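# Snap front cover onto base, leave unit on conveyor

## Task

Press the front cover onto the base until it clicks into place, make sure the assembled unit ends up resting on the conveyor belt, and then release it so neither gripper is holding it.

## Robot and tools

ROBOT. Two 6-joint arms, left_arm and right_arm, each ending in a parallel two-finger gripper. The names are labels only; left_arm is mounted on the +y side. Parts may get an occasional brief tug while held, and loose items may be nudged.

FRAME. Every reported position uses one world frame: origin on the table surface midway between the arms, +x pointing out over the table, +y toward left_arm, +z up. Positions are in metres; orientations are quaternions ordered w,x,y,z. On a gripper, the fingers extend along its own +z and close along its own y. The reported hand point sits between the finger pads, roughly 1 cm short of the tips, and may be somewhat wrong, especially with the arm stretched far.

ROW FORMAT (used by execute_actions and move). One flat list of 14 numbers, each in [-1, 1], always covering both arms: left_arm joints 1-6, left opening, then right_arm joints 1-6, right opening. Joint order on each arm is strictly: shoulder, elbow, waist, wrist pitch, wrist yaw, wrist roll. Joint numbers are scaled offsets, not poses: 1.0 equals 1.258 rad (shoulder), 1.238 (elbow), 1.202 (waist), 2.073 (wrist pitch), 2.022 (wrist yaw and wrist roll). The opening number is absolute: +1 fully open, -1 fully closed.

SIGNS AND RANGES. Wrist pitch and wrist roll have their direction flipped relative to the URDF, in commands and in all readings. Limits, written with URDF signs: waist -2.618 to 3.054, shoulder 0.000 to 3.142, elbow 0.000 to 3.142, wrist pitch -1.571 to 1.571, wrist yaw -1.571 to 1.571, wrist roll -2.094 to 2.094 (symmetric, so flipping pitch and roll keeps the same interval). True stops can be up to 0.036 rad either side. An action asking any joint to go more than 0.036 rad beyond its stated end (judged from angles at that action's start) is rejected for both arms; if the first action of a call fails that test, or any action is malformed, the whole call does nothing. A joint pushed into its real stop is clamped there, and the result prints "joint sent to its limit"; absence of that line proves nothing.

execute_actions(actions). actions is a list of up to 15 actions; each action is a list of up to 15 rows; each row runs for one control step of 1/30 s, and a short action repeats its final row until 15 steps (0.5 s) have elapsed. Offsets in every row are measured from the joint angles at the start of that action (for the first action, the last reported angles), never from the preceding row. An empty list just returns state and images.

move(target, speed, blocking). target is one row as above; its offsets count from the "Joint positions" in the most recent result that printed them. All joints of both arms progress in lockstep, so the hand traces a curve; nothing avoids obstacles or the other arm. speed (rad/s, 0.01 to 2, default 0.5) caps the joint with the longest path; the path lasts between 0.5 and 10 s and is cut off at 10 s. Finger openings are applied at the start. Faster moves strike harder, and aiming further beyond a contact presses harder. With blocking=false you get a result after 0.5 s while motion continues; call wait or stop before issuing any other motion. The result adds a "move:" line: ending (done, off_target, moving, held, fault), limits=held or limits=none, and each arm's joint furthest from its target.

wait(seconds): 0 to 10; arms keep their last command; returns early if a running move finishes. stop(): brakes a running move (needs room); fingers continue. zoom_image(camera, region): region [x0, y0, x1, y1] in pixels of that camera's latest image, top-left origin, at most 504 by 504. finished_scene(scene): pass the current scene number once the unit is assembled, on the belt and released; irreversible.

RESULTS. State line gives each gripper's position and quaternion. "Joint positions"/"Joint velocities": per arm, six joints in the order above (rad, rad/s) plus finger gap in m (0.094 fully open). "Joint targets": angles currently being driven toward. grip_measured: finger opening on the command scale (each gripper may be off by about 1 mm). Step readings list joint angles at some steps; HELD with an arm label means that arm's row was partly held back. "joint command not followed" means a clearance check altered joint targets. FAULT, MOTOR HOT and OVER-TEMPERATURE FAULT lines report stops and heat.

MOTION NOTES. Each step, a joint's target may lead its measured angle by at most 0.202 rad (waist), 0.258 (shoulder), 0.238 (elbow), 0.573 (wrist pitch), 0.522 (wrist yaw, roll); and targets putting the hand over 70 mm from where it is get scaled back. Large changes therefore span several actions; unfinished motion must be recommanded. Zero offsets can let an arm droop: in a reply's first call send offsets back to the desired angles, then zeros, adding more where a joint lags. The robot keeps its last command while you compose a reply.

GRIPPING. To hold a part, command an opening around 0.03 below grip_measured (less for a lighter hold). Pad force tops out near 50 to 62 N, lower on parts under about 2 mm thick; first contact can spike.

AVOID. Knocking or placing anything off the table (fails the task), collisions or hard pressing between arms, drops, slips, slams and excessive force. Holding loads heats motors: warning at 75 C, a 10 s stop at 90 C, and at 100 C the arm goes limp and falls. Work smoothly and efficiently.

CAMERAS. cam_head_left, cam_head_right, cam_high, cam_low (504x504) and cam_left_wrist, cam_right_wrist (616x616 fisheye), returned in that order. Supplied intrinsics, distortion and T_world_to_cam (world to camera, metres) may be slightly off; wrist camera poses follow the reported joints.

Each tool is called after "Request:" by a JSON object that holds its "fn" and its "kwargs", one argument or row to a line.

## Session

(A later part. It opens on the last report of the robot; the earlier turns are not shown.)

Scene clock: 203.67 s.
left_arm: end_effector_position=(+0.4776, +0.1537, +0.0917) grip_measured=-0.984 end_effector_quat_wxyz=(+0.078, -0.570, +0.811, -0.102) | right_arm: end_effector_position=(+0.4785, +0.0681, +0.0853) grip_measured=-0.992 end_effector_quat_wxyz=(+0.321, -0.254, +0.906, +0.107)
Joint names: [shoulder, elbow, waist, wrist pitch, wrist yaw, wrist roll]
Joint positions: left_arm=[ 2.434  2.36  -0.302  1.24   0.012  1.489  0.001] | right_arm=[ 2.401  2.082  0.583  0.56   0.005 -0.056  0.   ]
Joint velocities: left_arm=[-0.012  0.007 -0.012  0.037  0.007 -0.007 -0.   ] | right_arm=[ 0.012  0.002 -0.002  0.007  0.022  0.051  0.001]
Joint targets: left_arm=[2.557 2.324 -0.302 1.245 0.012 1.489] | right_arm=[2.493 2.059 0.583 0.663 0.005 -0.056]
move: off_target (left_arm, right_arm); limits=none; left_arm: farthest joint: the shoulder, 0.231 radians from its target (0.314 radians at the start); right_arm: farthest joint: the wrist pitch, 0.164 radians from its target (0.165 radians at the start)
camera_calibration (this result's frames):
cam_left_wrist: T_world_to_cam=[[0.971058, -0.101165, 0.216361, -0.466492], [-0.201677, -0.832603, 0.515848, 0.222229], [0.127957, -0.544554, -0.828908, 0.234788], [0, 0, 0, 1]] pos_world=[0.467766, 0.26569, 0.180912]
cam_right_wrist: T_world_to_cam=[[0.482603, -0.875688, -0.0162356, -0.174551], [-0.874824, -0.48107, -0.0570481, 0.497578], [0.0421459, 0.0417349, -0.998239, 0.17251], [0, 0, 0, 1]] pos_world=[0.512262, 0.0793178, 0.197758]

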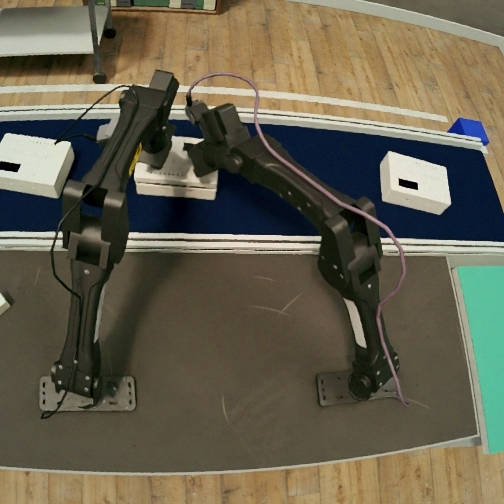

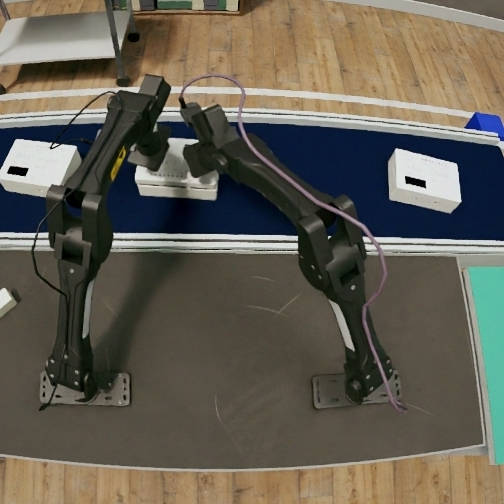

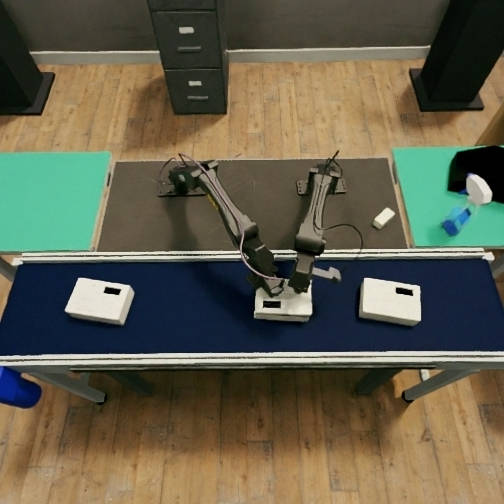

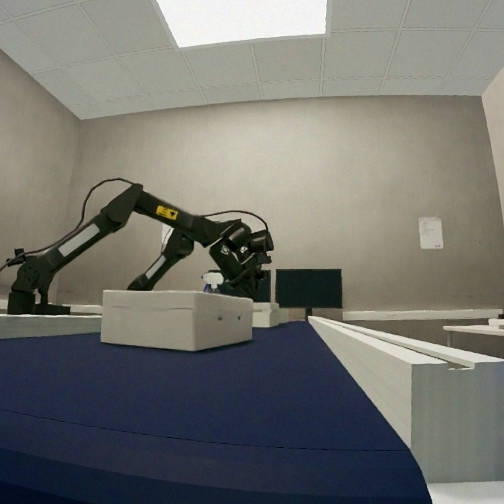

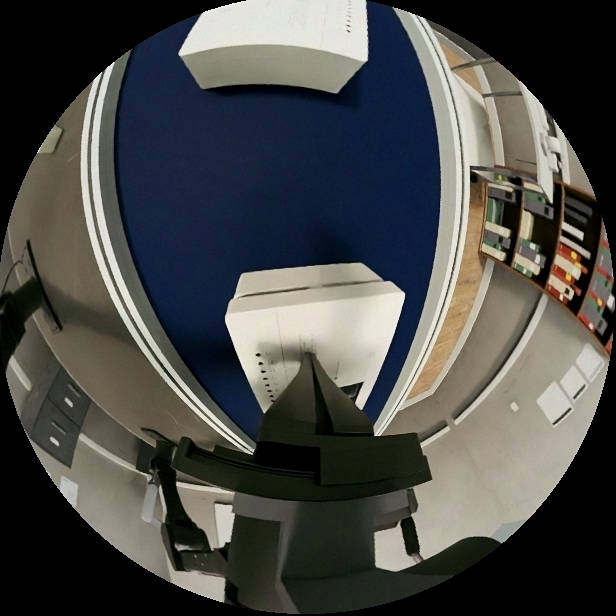

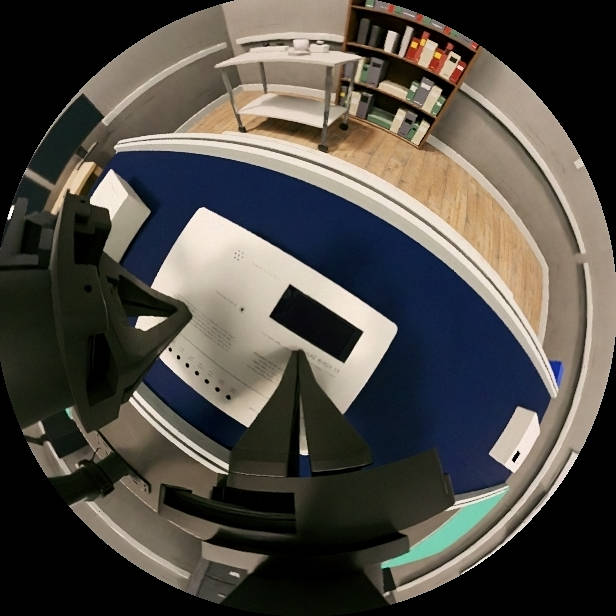

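Request:
{"fn": "execute_actions", "kwargs": {
  "actions": []
}}

Request:
{"fn": "zoom_image", "kwargs": {
  "camera": "cam_high",
  "region": [230,240,380,340]
}}

Request:
{"fn": "zoom_image", "kwargs": {
  "camera": "cam_low",
  "region": [220,270,310,335]
}}

Scene clock: 229.43 s.
left_arm: end_effector_position=(+0.4776, +0.1537, +0.0917) grip_measured=-0.984 end_effector_quat_wxyz=(+0.078, -0.570, +0.811, -0.102) | right_arm: end_effector_position=(+0.4785, +0.0682, +0.0852) grip_measured=-0.992 end_effector_quat_wxyz=(+0.321, -0.254, +0.906, +0.107)
Joint names: [shoulder, elbow, waist, wrist pitch, wrist yaw, wrist roll]
Joint positions: left_arm=[ 2.434  2.36  -0.302  1.24   0.012  1.489  0.001] | right_arm=[ 2.402  2.082  0.583  0.56   0.005 -0.056  0.   ]
Joint velocities: left_arm=[ 0.002 -0.007 -0.017  0.022 -0.022  0.051  0.   ] | right_arm=[-0.012 -0.002  0.002 -0.037  0.051  0.022 -0.001]
Joint targets: left_arm=[2.557 2.324 -0.302 1.245 0.012 1.489] | right_arm=[2.493 2.059 0.583 0.663 0.005 -0.056]
camera_calibration (this result's frames):
cam_left_wrist: T_world_to_cam=[[0.971058, -0.101165, 0.216361, -0.466492], [-0.201677, -0.832603, 0.515848, 0.222229], [0.127957, -0.544554, -0.828908, 0.234788], [0, 0, 0, 1]] pos_world=[0.467766, 0.26569, 0.180912]
cam_right_wrist: T_world_to_cam=[[0.482603, -0.875688, -0.0162356, -0.174548], [-0.874824, -0.48107, -0.0570481, 0.497629], [0.0421459, 0.0417349, -0.998239, 0.172336], [0, 0, 0, 1]] pos_world=[0.512312, 0.079352, 0.197588]

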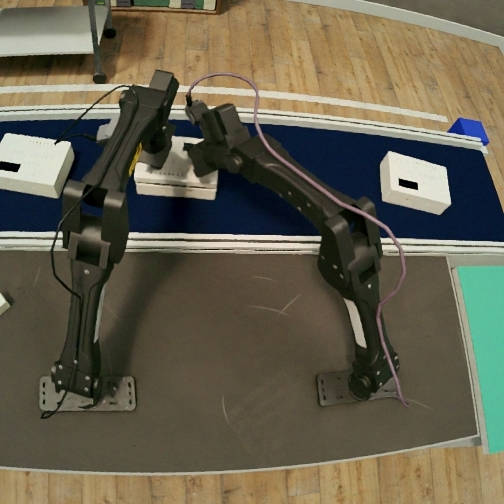

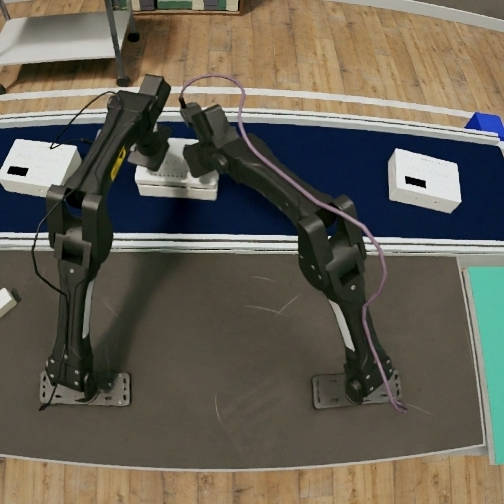

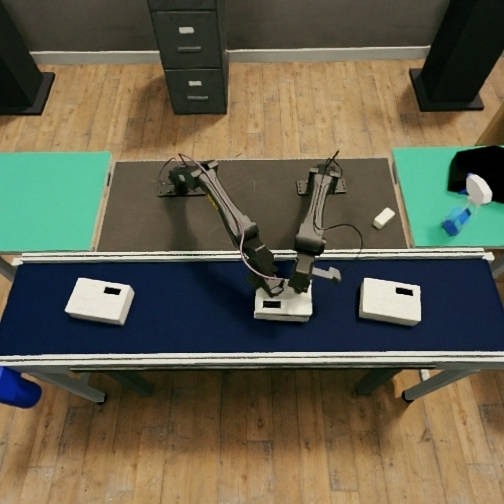

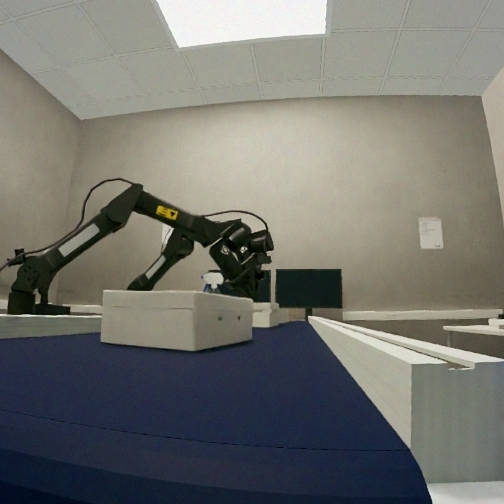

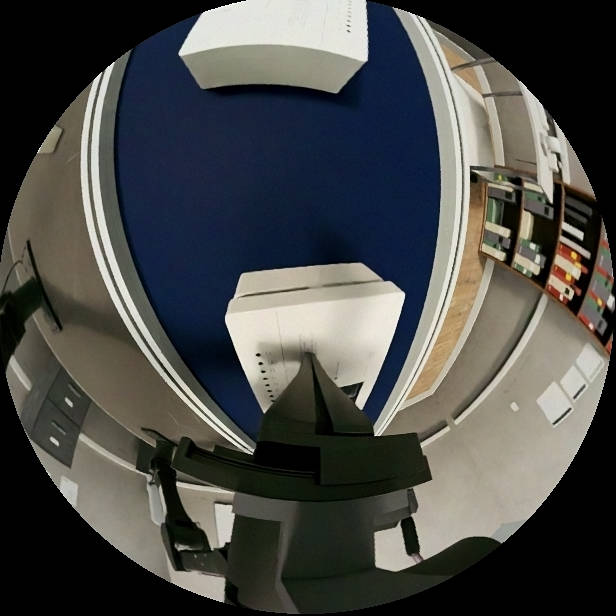

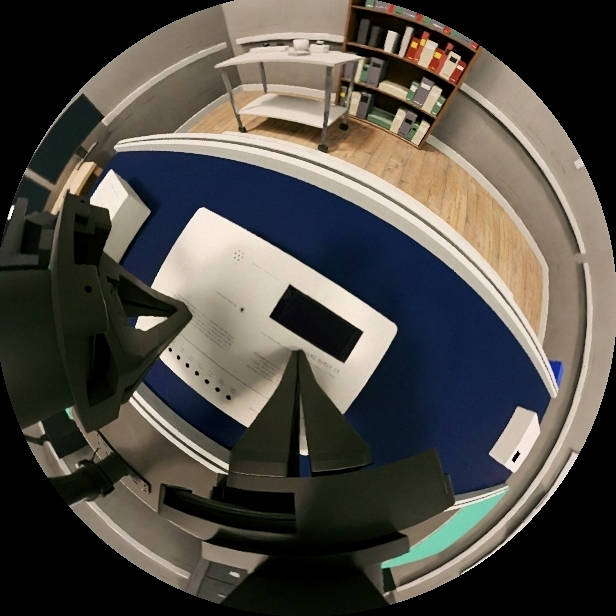

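Region (230, 240, 380, 340) of cam_high's 504x504 image, scaled by 3.360, with more detail than that image has.

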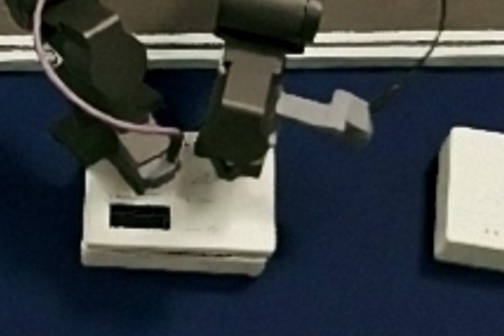

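Region (220, 270, 310, 335) of cam_low's 504x504 image, scaled by 5.600, with more detail than that image has.

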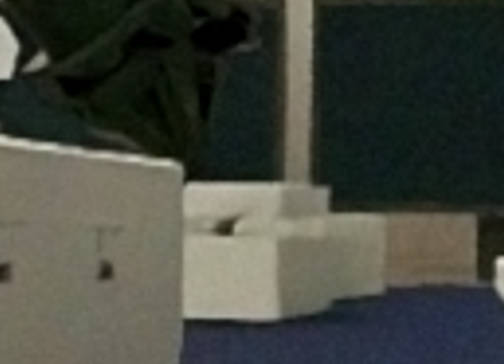

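Request:
{"fn": "move", "kwargs": {
  "target": [-0.05,0,-0.03,0.105,0,0,-1,-0.075,0,0.055,0.11,0,0,-1]
}}

Request:
{"fn": "move", "kwargs": {
  "target": [0.13,-0.04,0,0,0,0,-1,0.12,-0.04,0,0.05,0,0,-1],
  "speed": 0.15
}}

Request:
{"fn": "zoom_image", "kwargs": {
  "camera": "cam_head_left",
  "region": [110,125,230,210]
}}

Scene clock: 239.53 s.
left_arm: end_effector_position=(+0.4272, +0.1514, +0.1012) grip_measured=-0.984 end_effector_quat_wxyz=(+0.025, -0.562, +0.826, -0.040) | right_arm: end_effector_position=(+0.4224, +0.0757, +0.1053) grip_measured=-0.992 end_effector_quat_wxyz=(+0.262, -0.289, +0.916, +0.097)
Joint names: [shoulder, elbow, waist, wrist pitch, wrist yaw, wrist roll]
Joint positions: left_arm=[ 2.398  2.362 -0.334  1.44   0.012  1.489  0.001] | right_arm=[ 2.315  2.084  0.649  0.774  0.005 -0.056  0.   ]
Joint velocities: left_arm=[-0.002 -0.007 -0.012  0.007  0.007  0.037 -0.   ] | right_arm=[-0.002 -0.007 -0.002 -0.022 -0.007  0.007 -0.001]
Joint targets: left_arm=[2.371 2.360 -0.339 1.458 0.012 1.489] | right_arm=[2.307 2.083 0.649 0.788 0.005 -0.056]
move: off_target (left_arm); limits=none; left_arm: farthest joint: the shoulder, 0.027 radians from its target (0.062 radians at the start); right_arm: farthest joint: the wrist pitch, 0.014 radians from its target (0.228 radians at the start)
camera_calibration (this result's frames):
cam_left_wrist: T_world_to_cam=[[0.988714, -0.138326, 0.0575378, -0.405682], [-0.148332, -0.849931, 0.505583, 0.186138], [-0.021032, -0.508412, -0.860857, 0.309182], [0, 0, 0, 1]] pos_world=[0.435216, 0.25928, 0.195395]
cam_right_wrist: T_world_to_cam=[[0.537683, -0.84314, -0.00359093, -0.167589], [-0.841078, -0.536656, 0.0677348, 0.43014], [-0.059037, -0.0333996, -0.997697, 0.24288], [0, 0, 0, 1]] pos_world=[0.46623, 0.0976483, 0.212584]

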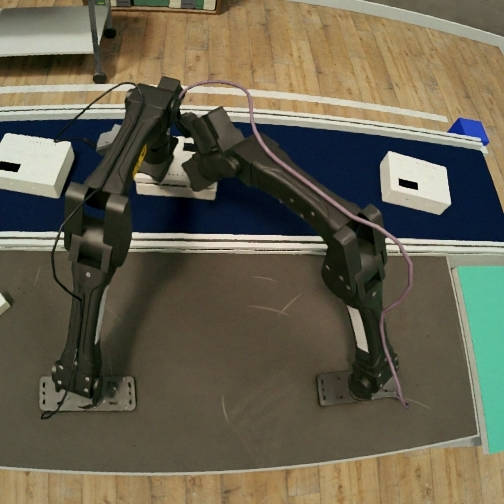

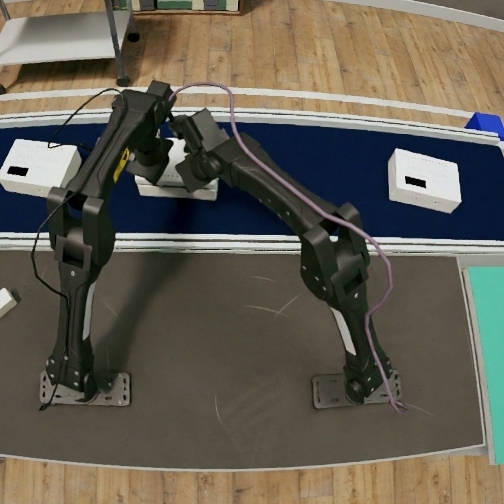

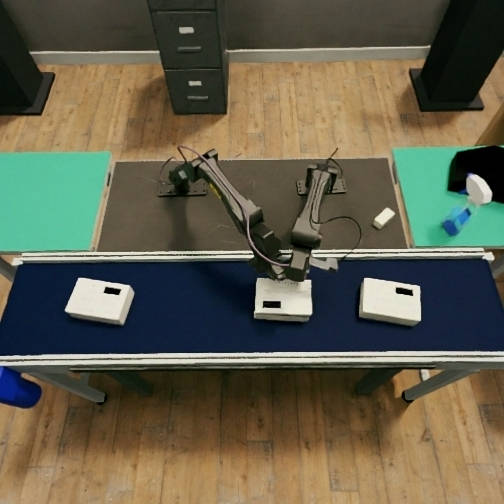

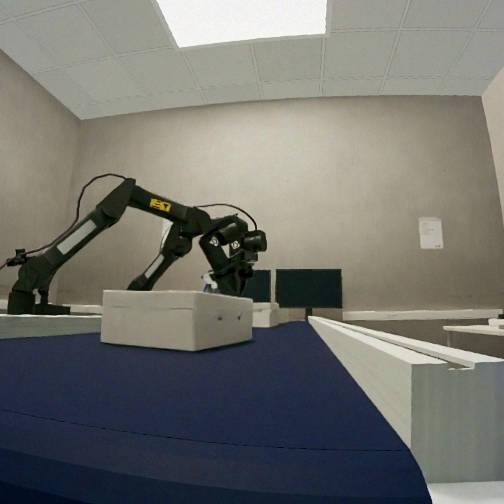

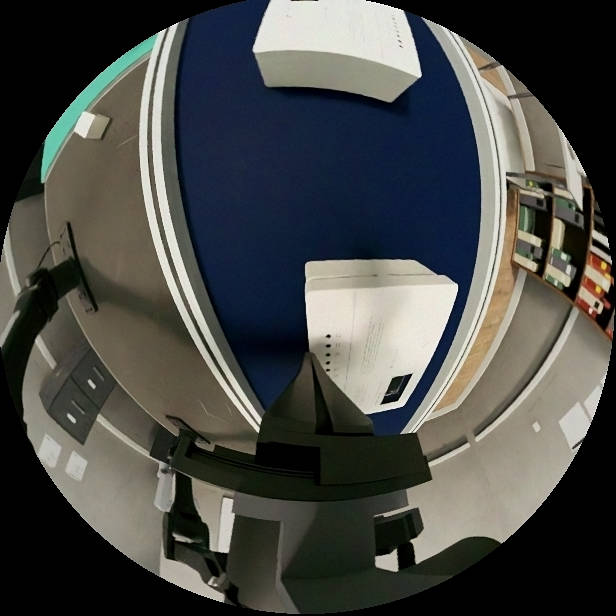

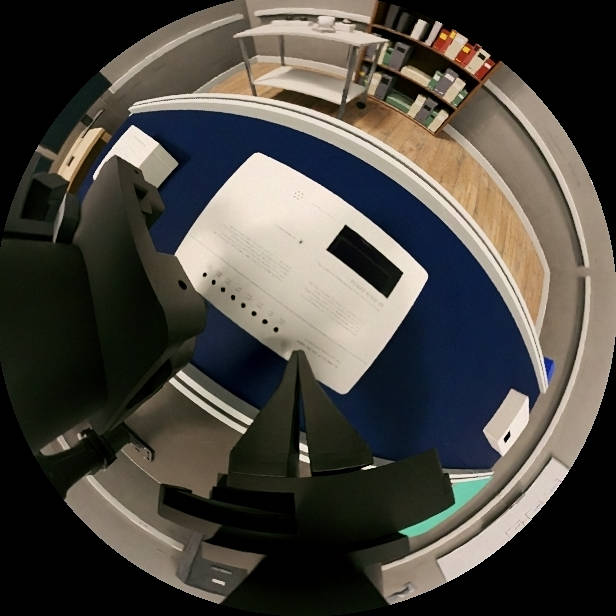

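Scene clock: 240.87 s.
left_arm: end_effector_position=(+0.4252, +0.1516, +0.0781) grip_measured=-0.984 end_effector_quat_wxyz=(+0.008, -0.562, +0.827, -0.021) | right_arm: end_effector_position=(+0.4179, +0.0722, +0.0759) grip_measured=-0.992 end_effector_quat_wxyz=(+0.232, -0.292, +0.924, +0.085)
Joint names: [shoulder, elbow, waist, wrist pitch, wrist yaw, wrist roll]
Joint positions: left_arm=[ 2.447  2.361 -0.334  1.442  0.014  1.489  0.001] | right_arm=[ 2.361  2.079  0.649  0.79   0.005 -0.056  0.   ]
Joint velocities: left_arm=[ 0.012  0.017  0.002  0.037 -0.037 -0.037  0.001] | right_arm=[-0.017  0.007 -0.002 -0.007 -0.081  0.037 -0.   ]
Joint targets: left_arm=[2.561 2.312 -0.334 1.440 0.012 1.489] | right_arm=[2.456 2.038 0.649 0.869 0.005 -0.056]
move: off_target (left_arm, right_arm); limits=none; left_arm: farthest joint: the shoulder, 0.114 radians from its target (0.164 radians at the start); right_arm: farthest joint: the shoulder, 0.105 radians from its target (0.151 radians at the start)
camera_calibration (this result's frames):
cam_left_wrist: T_world_to_cam=[[0.99029, -0.138889, 0.00595912, -0.398876], [-0.123127, -0.856389, 0.501435, 0.188273], [-0.0645407, -0.4973, -0.865175, 0.306484], [0, 0, 0, 1]] pos_world=[0.437965, 0.25825, 0.173133]
cam_right_wrist: T_world_to_cam=[[0.537671, -0.843149, 0.00313204, -0.168779], [-0.835839, -0.532514, 0.133423, 0.41898], [-0.110828, -0.0743555, -0.991054, 0.237209], [0, 0, 0, 1]] pos_world=[0.467237, 0.0984448, 0.179714]

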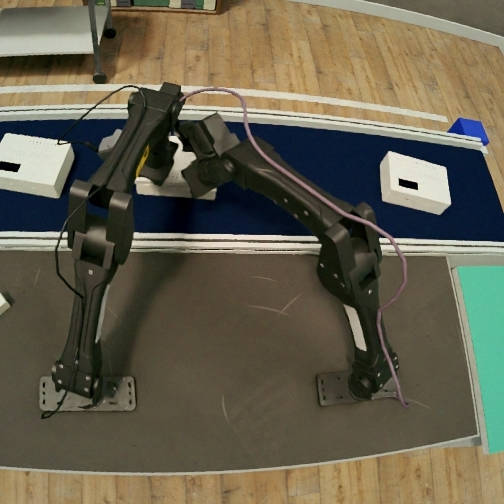

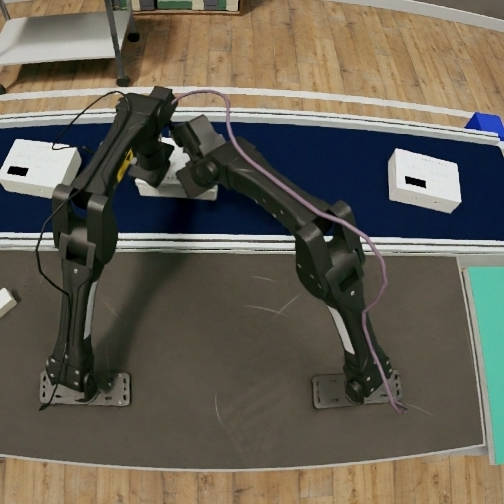

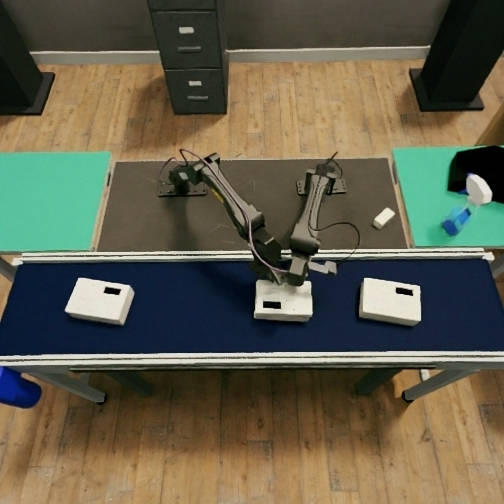

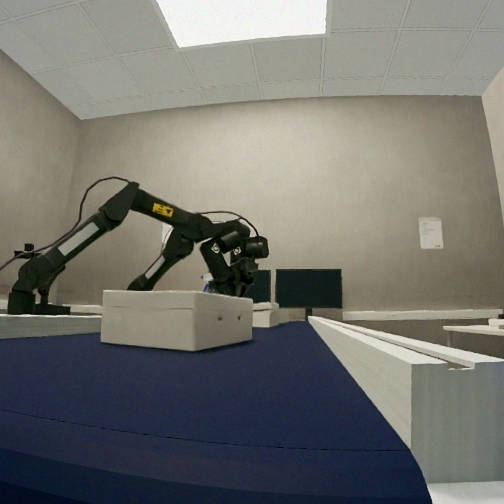

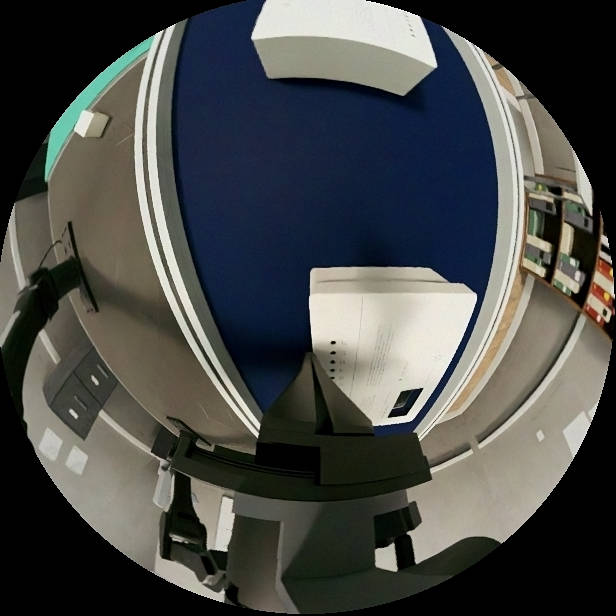

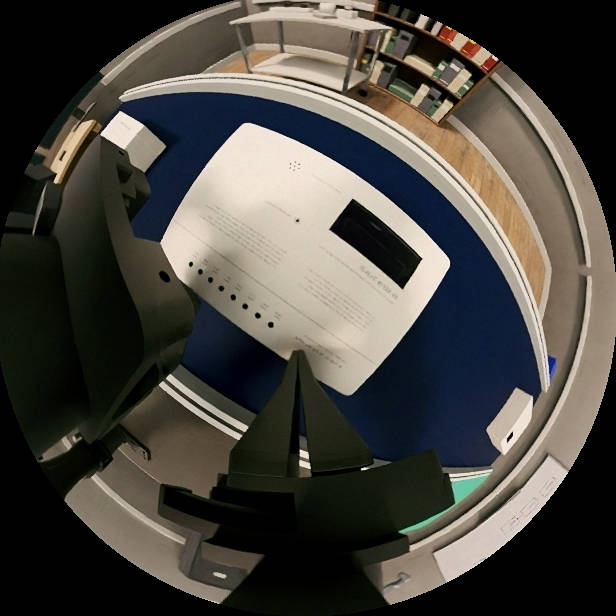

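Region (110, 125, 230, 210) of cam_head_left's 504x504 image, scaled by 4.200, with more detail than that image has; it fills the top 357 rows of this view, and the rest is white.

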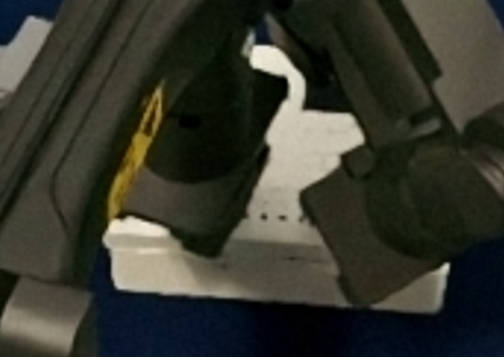

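Request:
{"fn": "move", "kwargs": {
  "target": [0.015,0.04,0.038,-0.2,0,0,-1,0.11,0.16,-0.085,-0.135,0,0,-1]
}}

Request:
{"fn": "move", "kwargs": {
  "target": [0.14,-0.04,0,0.04,0,0,-1,0.13,-0.04,0,0.05,0,0,-1],
  "speed": 0.15
}}

Request:
{"fn": "zoom_image", "kwargs": {
  "camera": "cam_low",
  "region": [220,270,310,335]
}}

Scene clock: 254.07 s.
left_arm: end_effector_position=(+0.5272, +0.1438, +0.0967) grip_measured=-0.984 end_effector_quat_wxyz=(+0.136, -0.563, +0.797, -0.174) | right_arm: end_effector_position=(+0.5235, +0.0727, +0.1168) grip_measured=-0.992 end_effector_quat_wxyz=(+0.385, -0.232, +0.885, +0.122)
Joint names: [shoulder, elbow, waist, wrist pitch, wrist yaw, wrist roll]
Joint positions: left_arm=[ 2.471  2.383 -0.295  1.039  0.016  1.489  0.001] | right_arm=[ 2.483  2.258  0.551  0.513  0.005 -0.056  0.   ]
Joint velocities: left_arm=[ 0.007 -0.002  0.002 -0.051  0.007 -0.037 -0.   ] | right_arm=[ 0.007 -0.012 -0.002  0.081 -0.051  0.022 -0.   ]
Joint targets: left_arm=[2.466 2.411 -0.288 1.027 0.014 1.489] | right_arm=[2.499 2.277 0.547 0.509 0.005 -0.056]
move: off_target (left_arm); limits=none; left_arm: farthest joint: the elbow, 0.027 radians from its target (0.049 radians at the start); right_arm: farthest joint: the elbow, 0.019 radians from its target (0.198 radians at the start)
camera_calibration (this result's frames):
cam_left_wrist: T_world_to_cam=[[0.916671, -0.080251, 0.391503, -0.508006], [-0.290215, -0.807167, 0.514059, 0.264594], [0.274755, -0.584843, -0.763196, 0.149127], [0, 0, 0, 1]] pos_world=[0.50149, 0.26002, 0.176682]
cam_right_wrist: T_world_to_cam=[[0.456378, -0.889275, -0.0301411, -0.175428], [-0.875071, -0.442438, -0.196212, 0.554525], [0.161151, 0.115923, -0.980098, 0.131999], [0, 0, 0, 1]] pos_world=[0.544039, 0.0740378, 0.232889]

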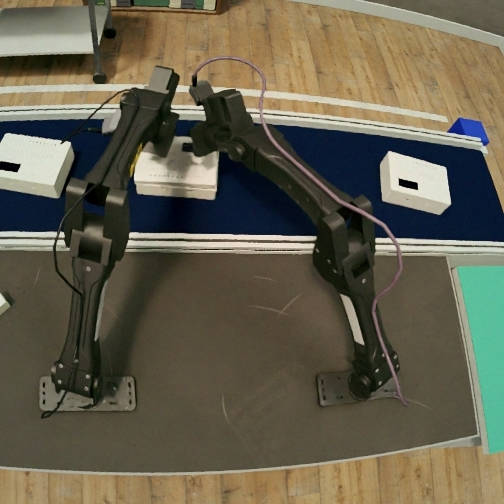

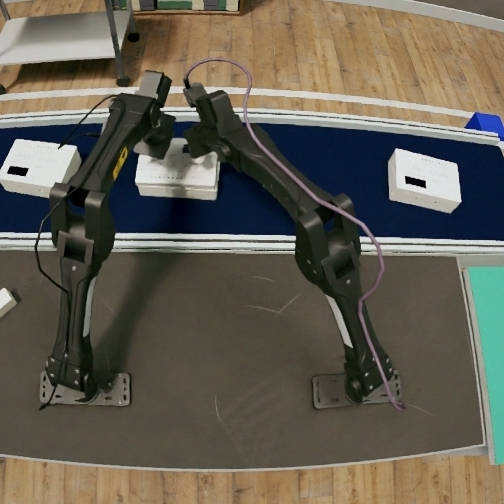

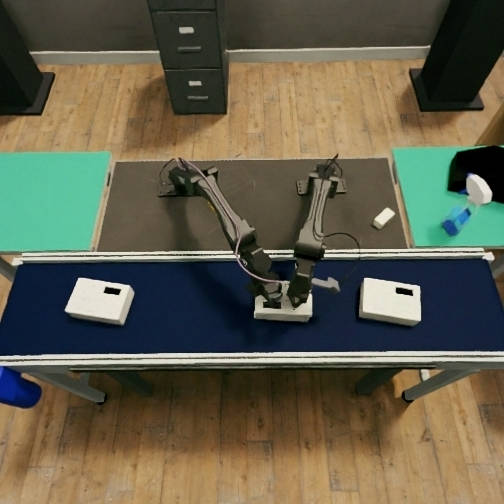

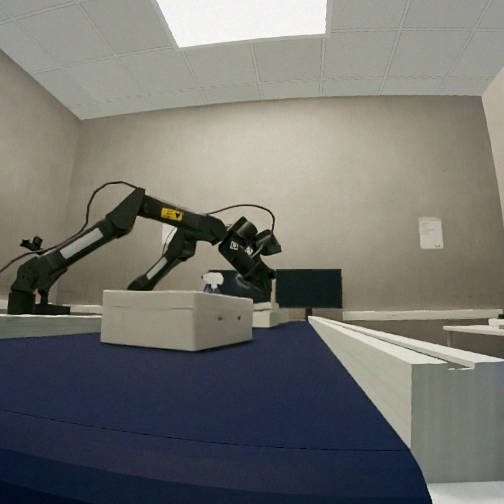

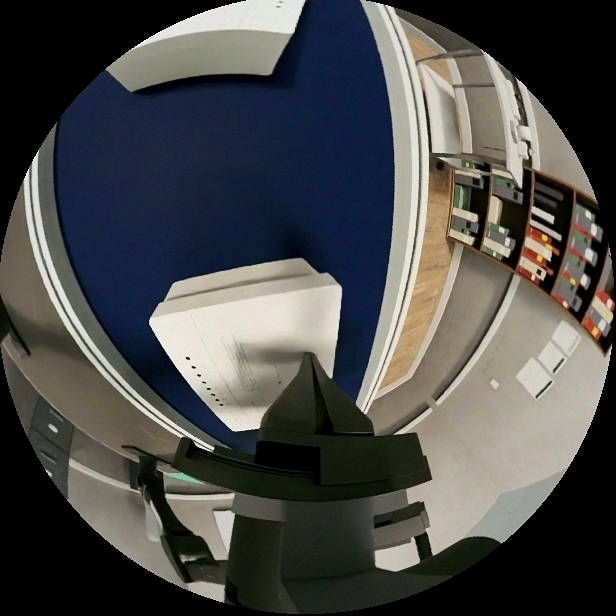

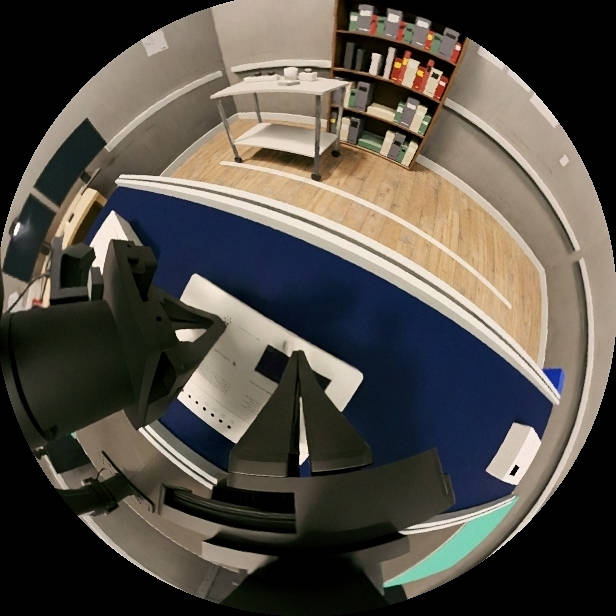

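Scene clock: 255.77 s.
left_arm: end_effector_position=(+0.5270, +0.1438, +0.0909) grip_measured=-0.984 end_effector_quat_wxyz=(+0.133, -0.563, +0.798, -0.170) | right_arm: end_effector_position=(+0.5264, +0.0745, +0.0867) grip_measured=-0.992 end_effector_quat_wxyz=(+0.373, -0.233, +0.890, +0.118)
Joint names: [shoulder, elbow, waist, wrist pitch, wrist yaw, wrist roll]
Joint positions: left_arm=[ 2.481  2.383 -0.295  1.039  0.016  1.489  0.001] | right_arm=[ 2.536  2.256  0.551  0.486  0.005 -0.056  0.   ]
Joint velocities: left_arm=[ 0.017 -0.012  0.002 -0.037 -0.007 -0.022  0.001] | right_arm=[ 0.002 -0.002  0.017  0.037 -0.051  0.022 -0.   ]
Joint targets: left_arm=[2.590 2.351 -0.295 1.093 0.016 1.489] | right_arm=[2.614 2.223 0.551 0.579 0.005 -0.056]
move: off_target (left_arm, right_arm); limits=none; left_arm: farthest joint: the shoulder, 0.166 radians from its target (0.176 radians at the start); right_arm: farthest joint: the wrist pitch, 0.131 radians from its target (0.103 radians at the start)
camera_calibration (this result's frames):
cam_left_wrist: T_world_to_cam=[[0.920384, -0.0812223, 0.382487, -0.506594], [-0.285279, -0.808458, 0.514793, 0.265057], [0.267412, -0.582922, -0.767263, 0.148769], [0, 0, 0, 1]] pos_world=[0.502094, 0.259862, 0.171461]
cam_right_wrist: T_world_to_cam=[[0.455713, -0.889703, -0.0274736, -0.175856], [-0.879295, -0.445152, -0.169352, 0.552018], [0.138443, 0.101333, -0.985173, 0.115359], [0, 0, 0, 1]] pos_world=[0.549556, 0.0775826, 0.202303]

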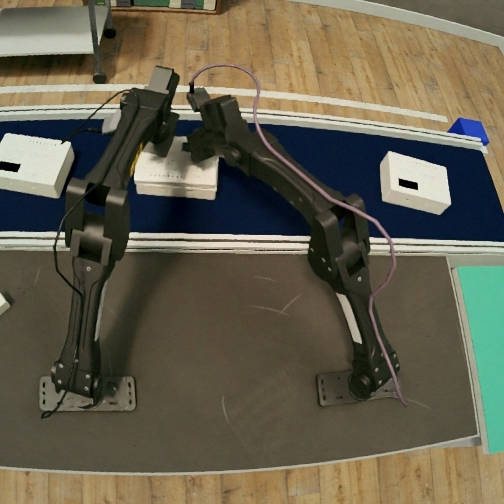

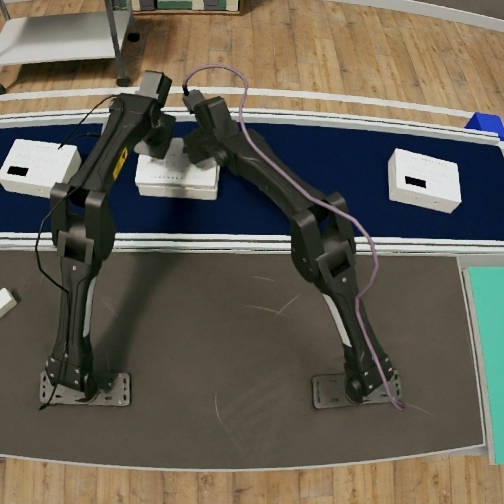

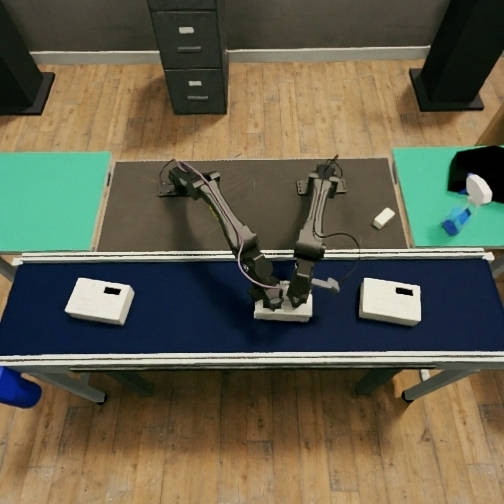

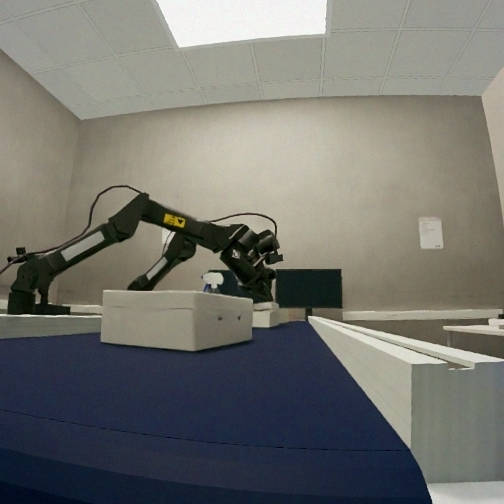

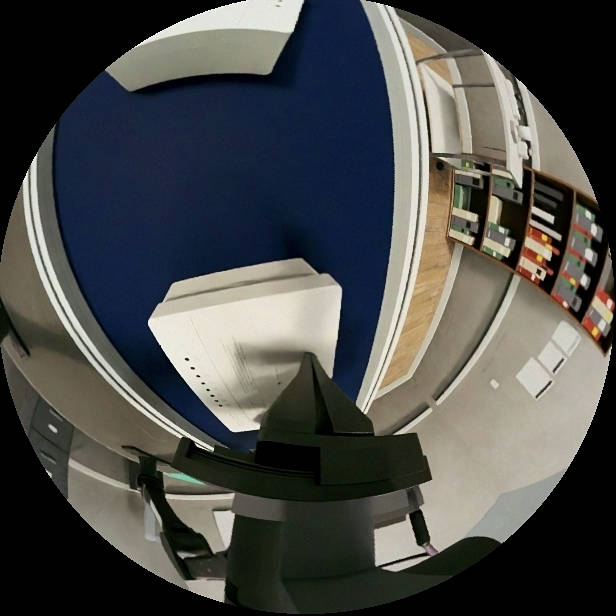

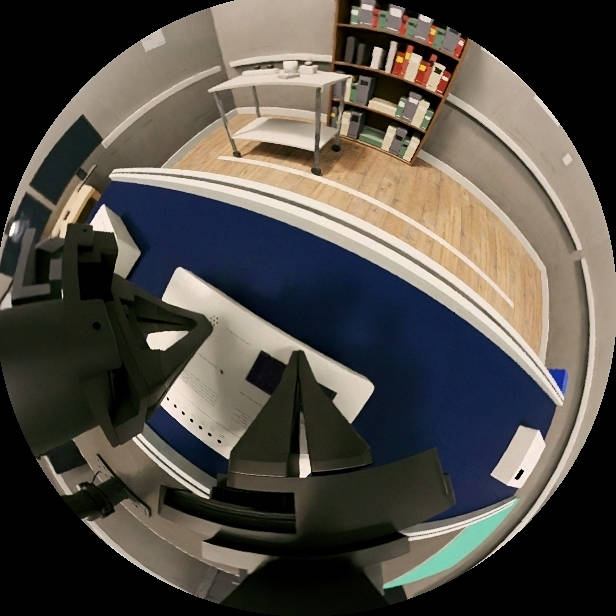

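Region (220, 270, 310, 335) of cam_low's 504x504 image, scaled by 5.600, with more detail than that image has.

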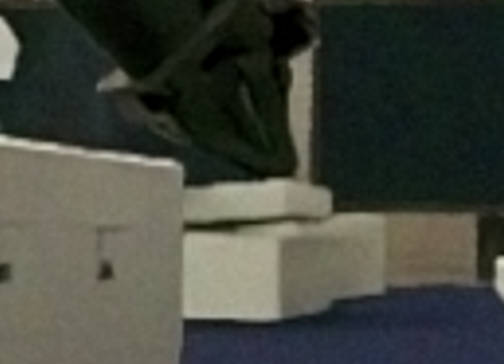

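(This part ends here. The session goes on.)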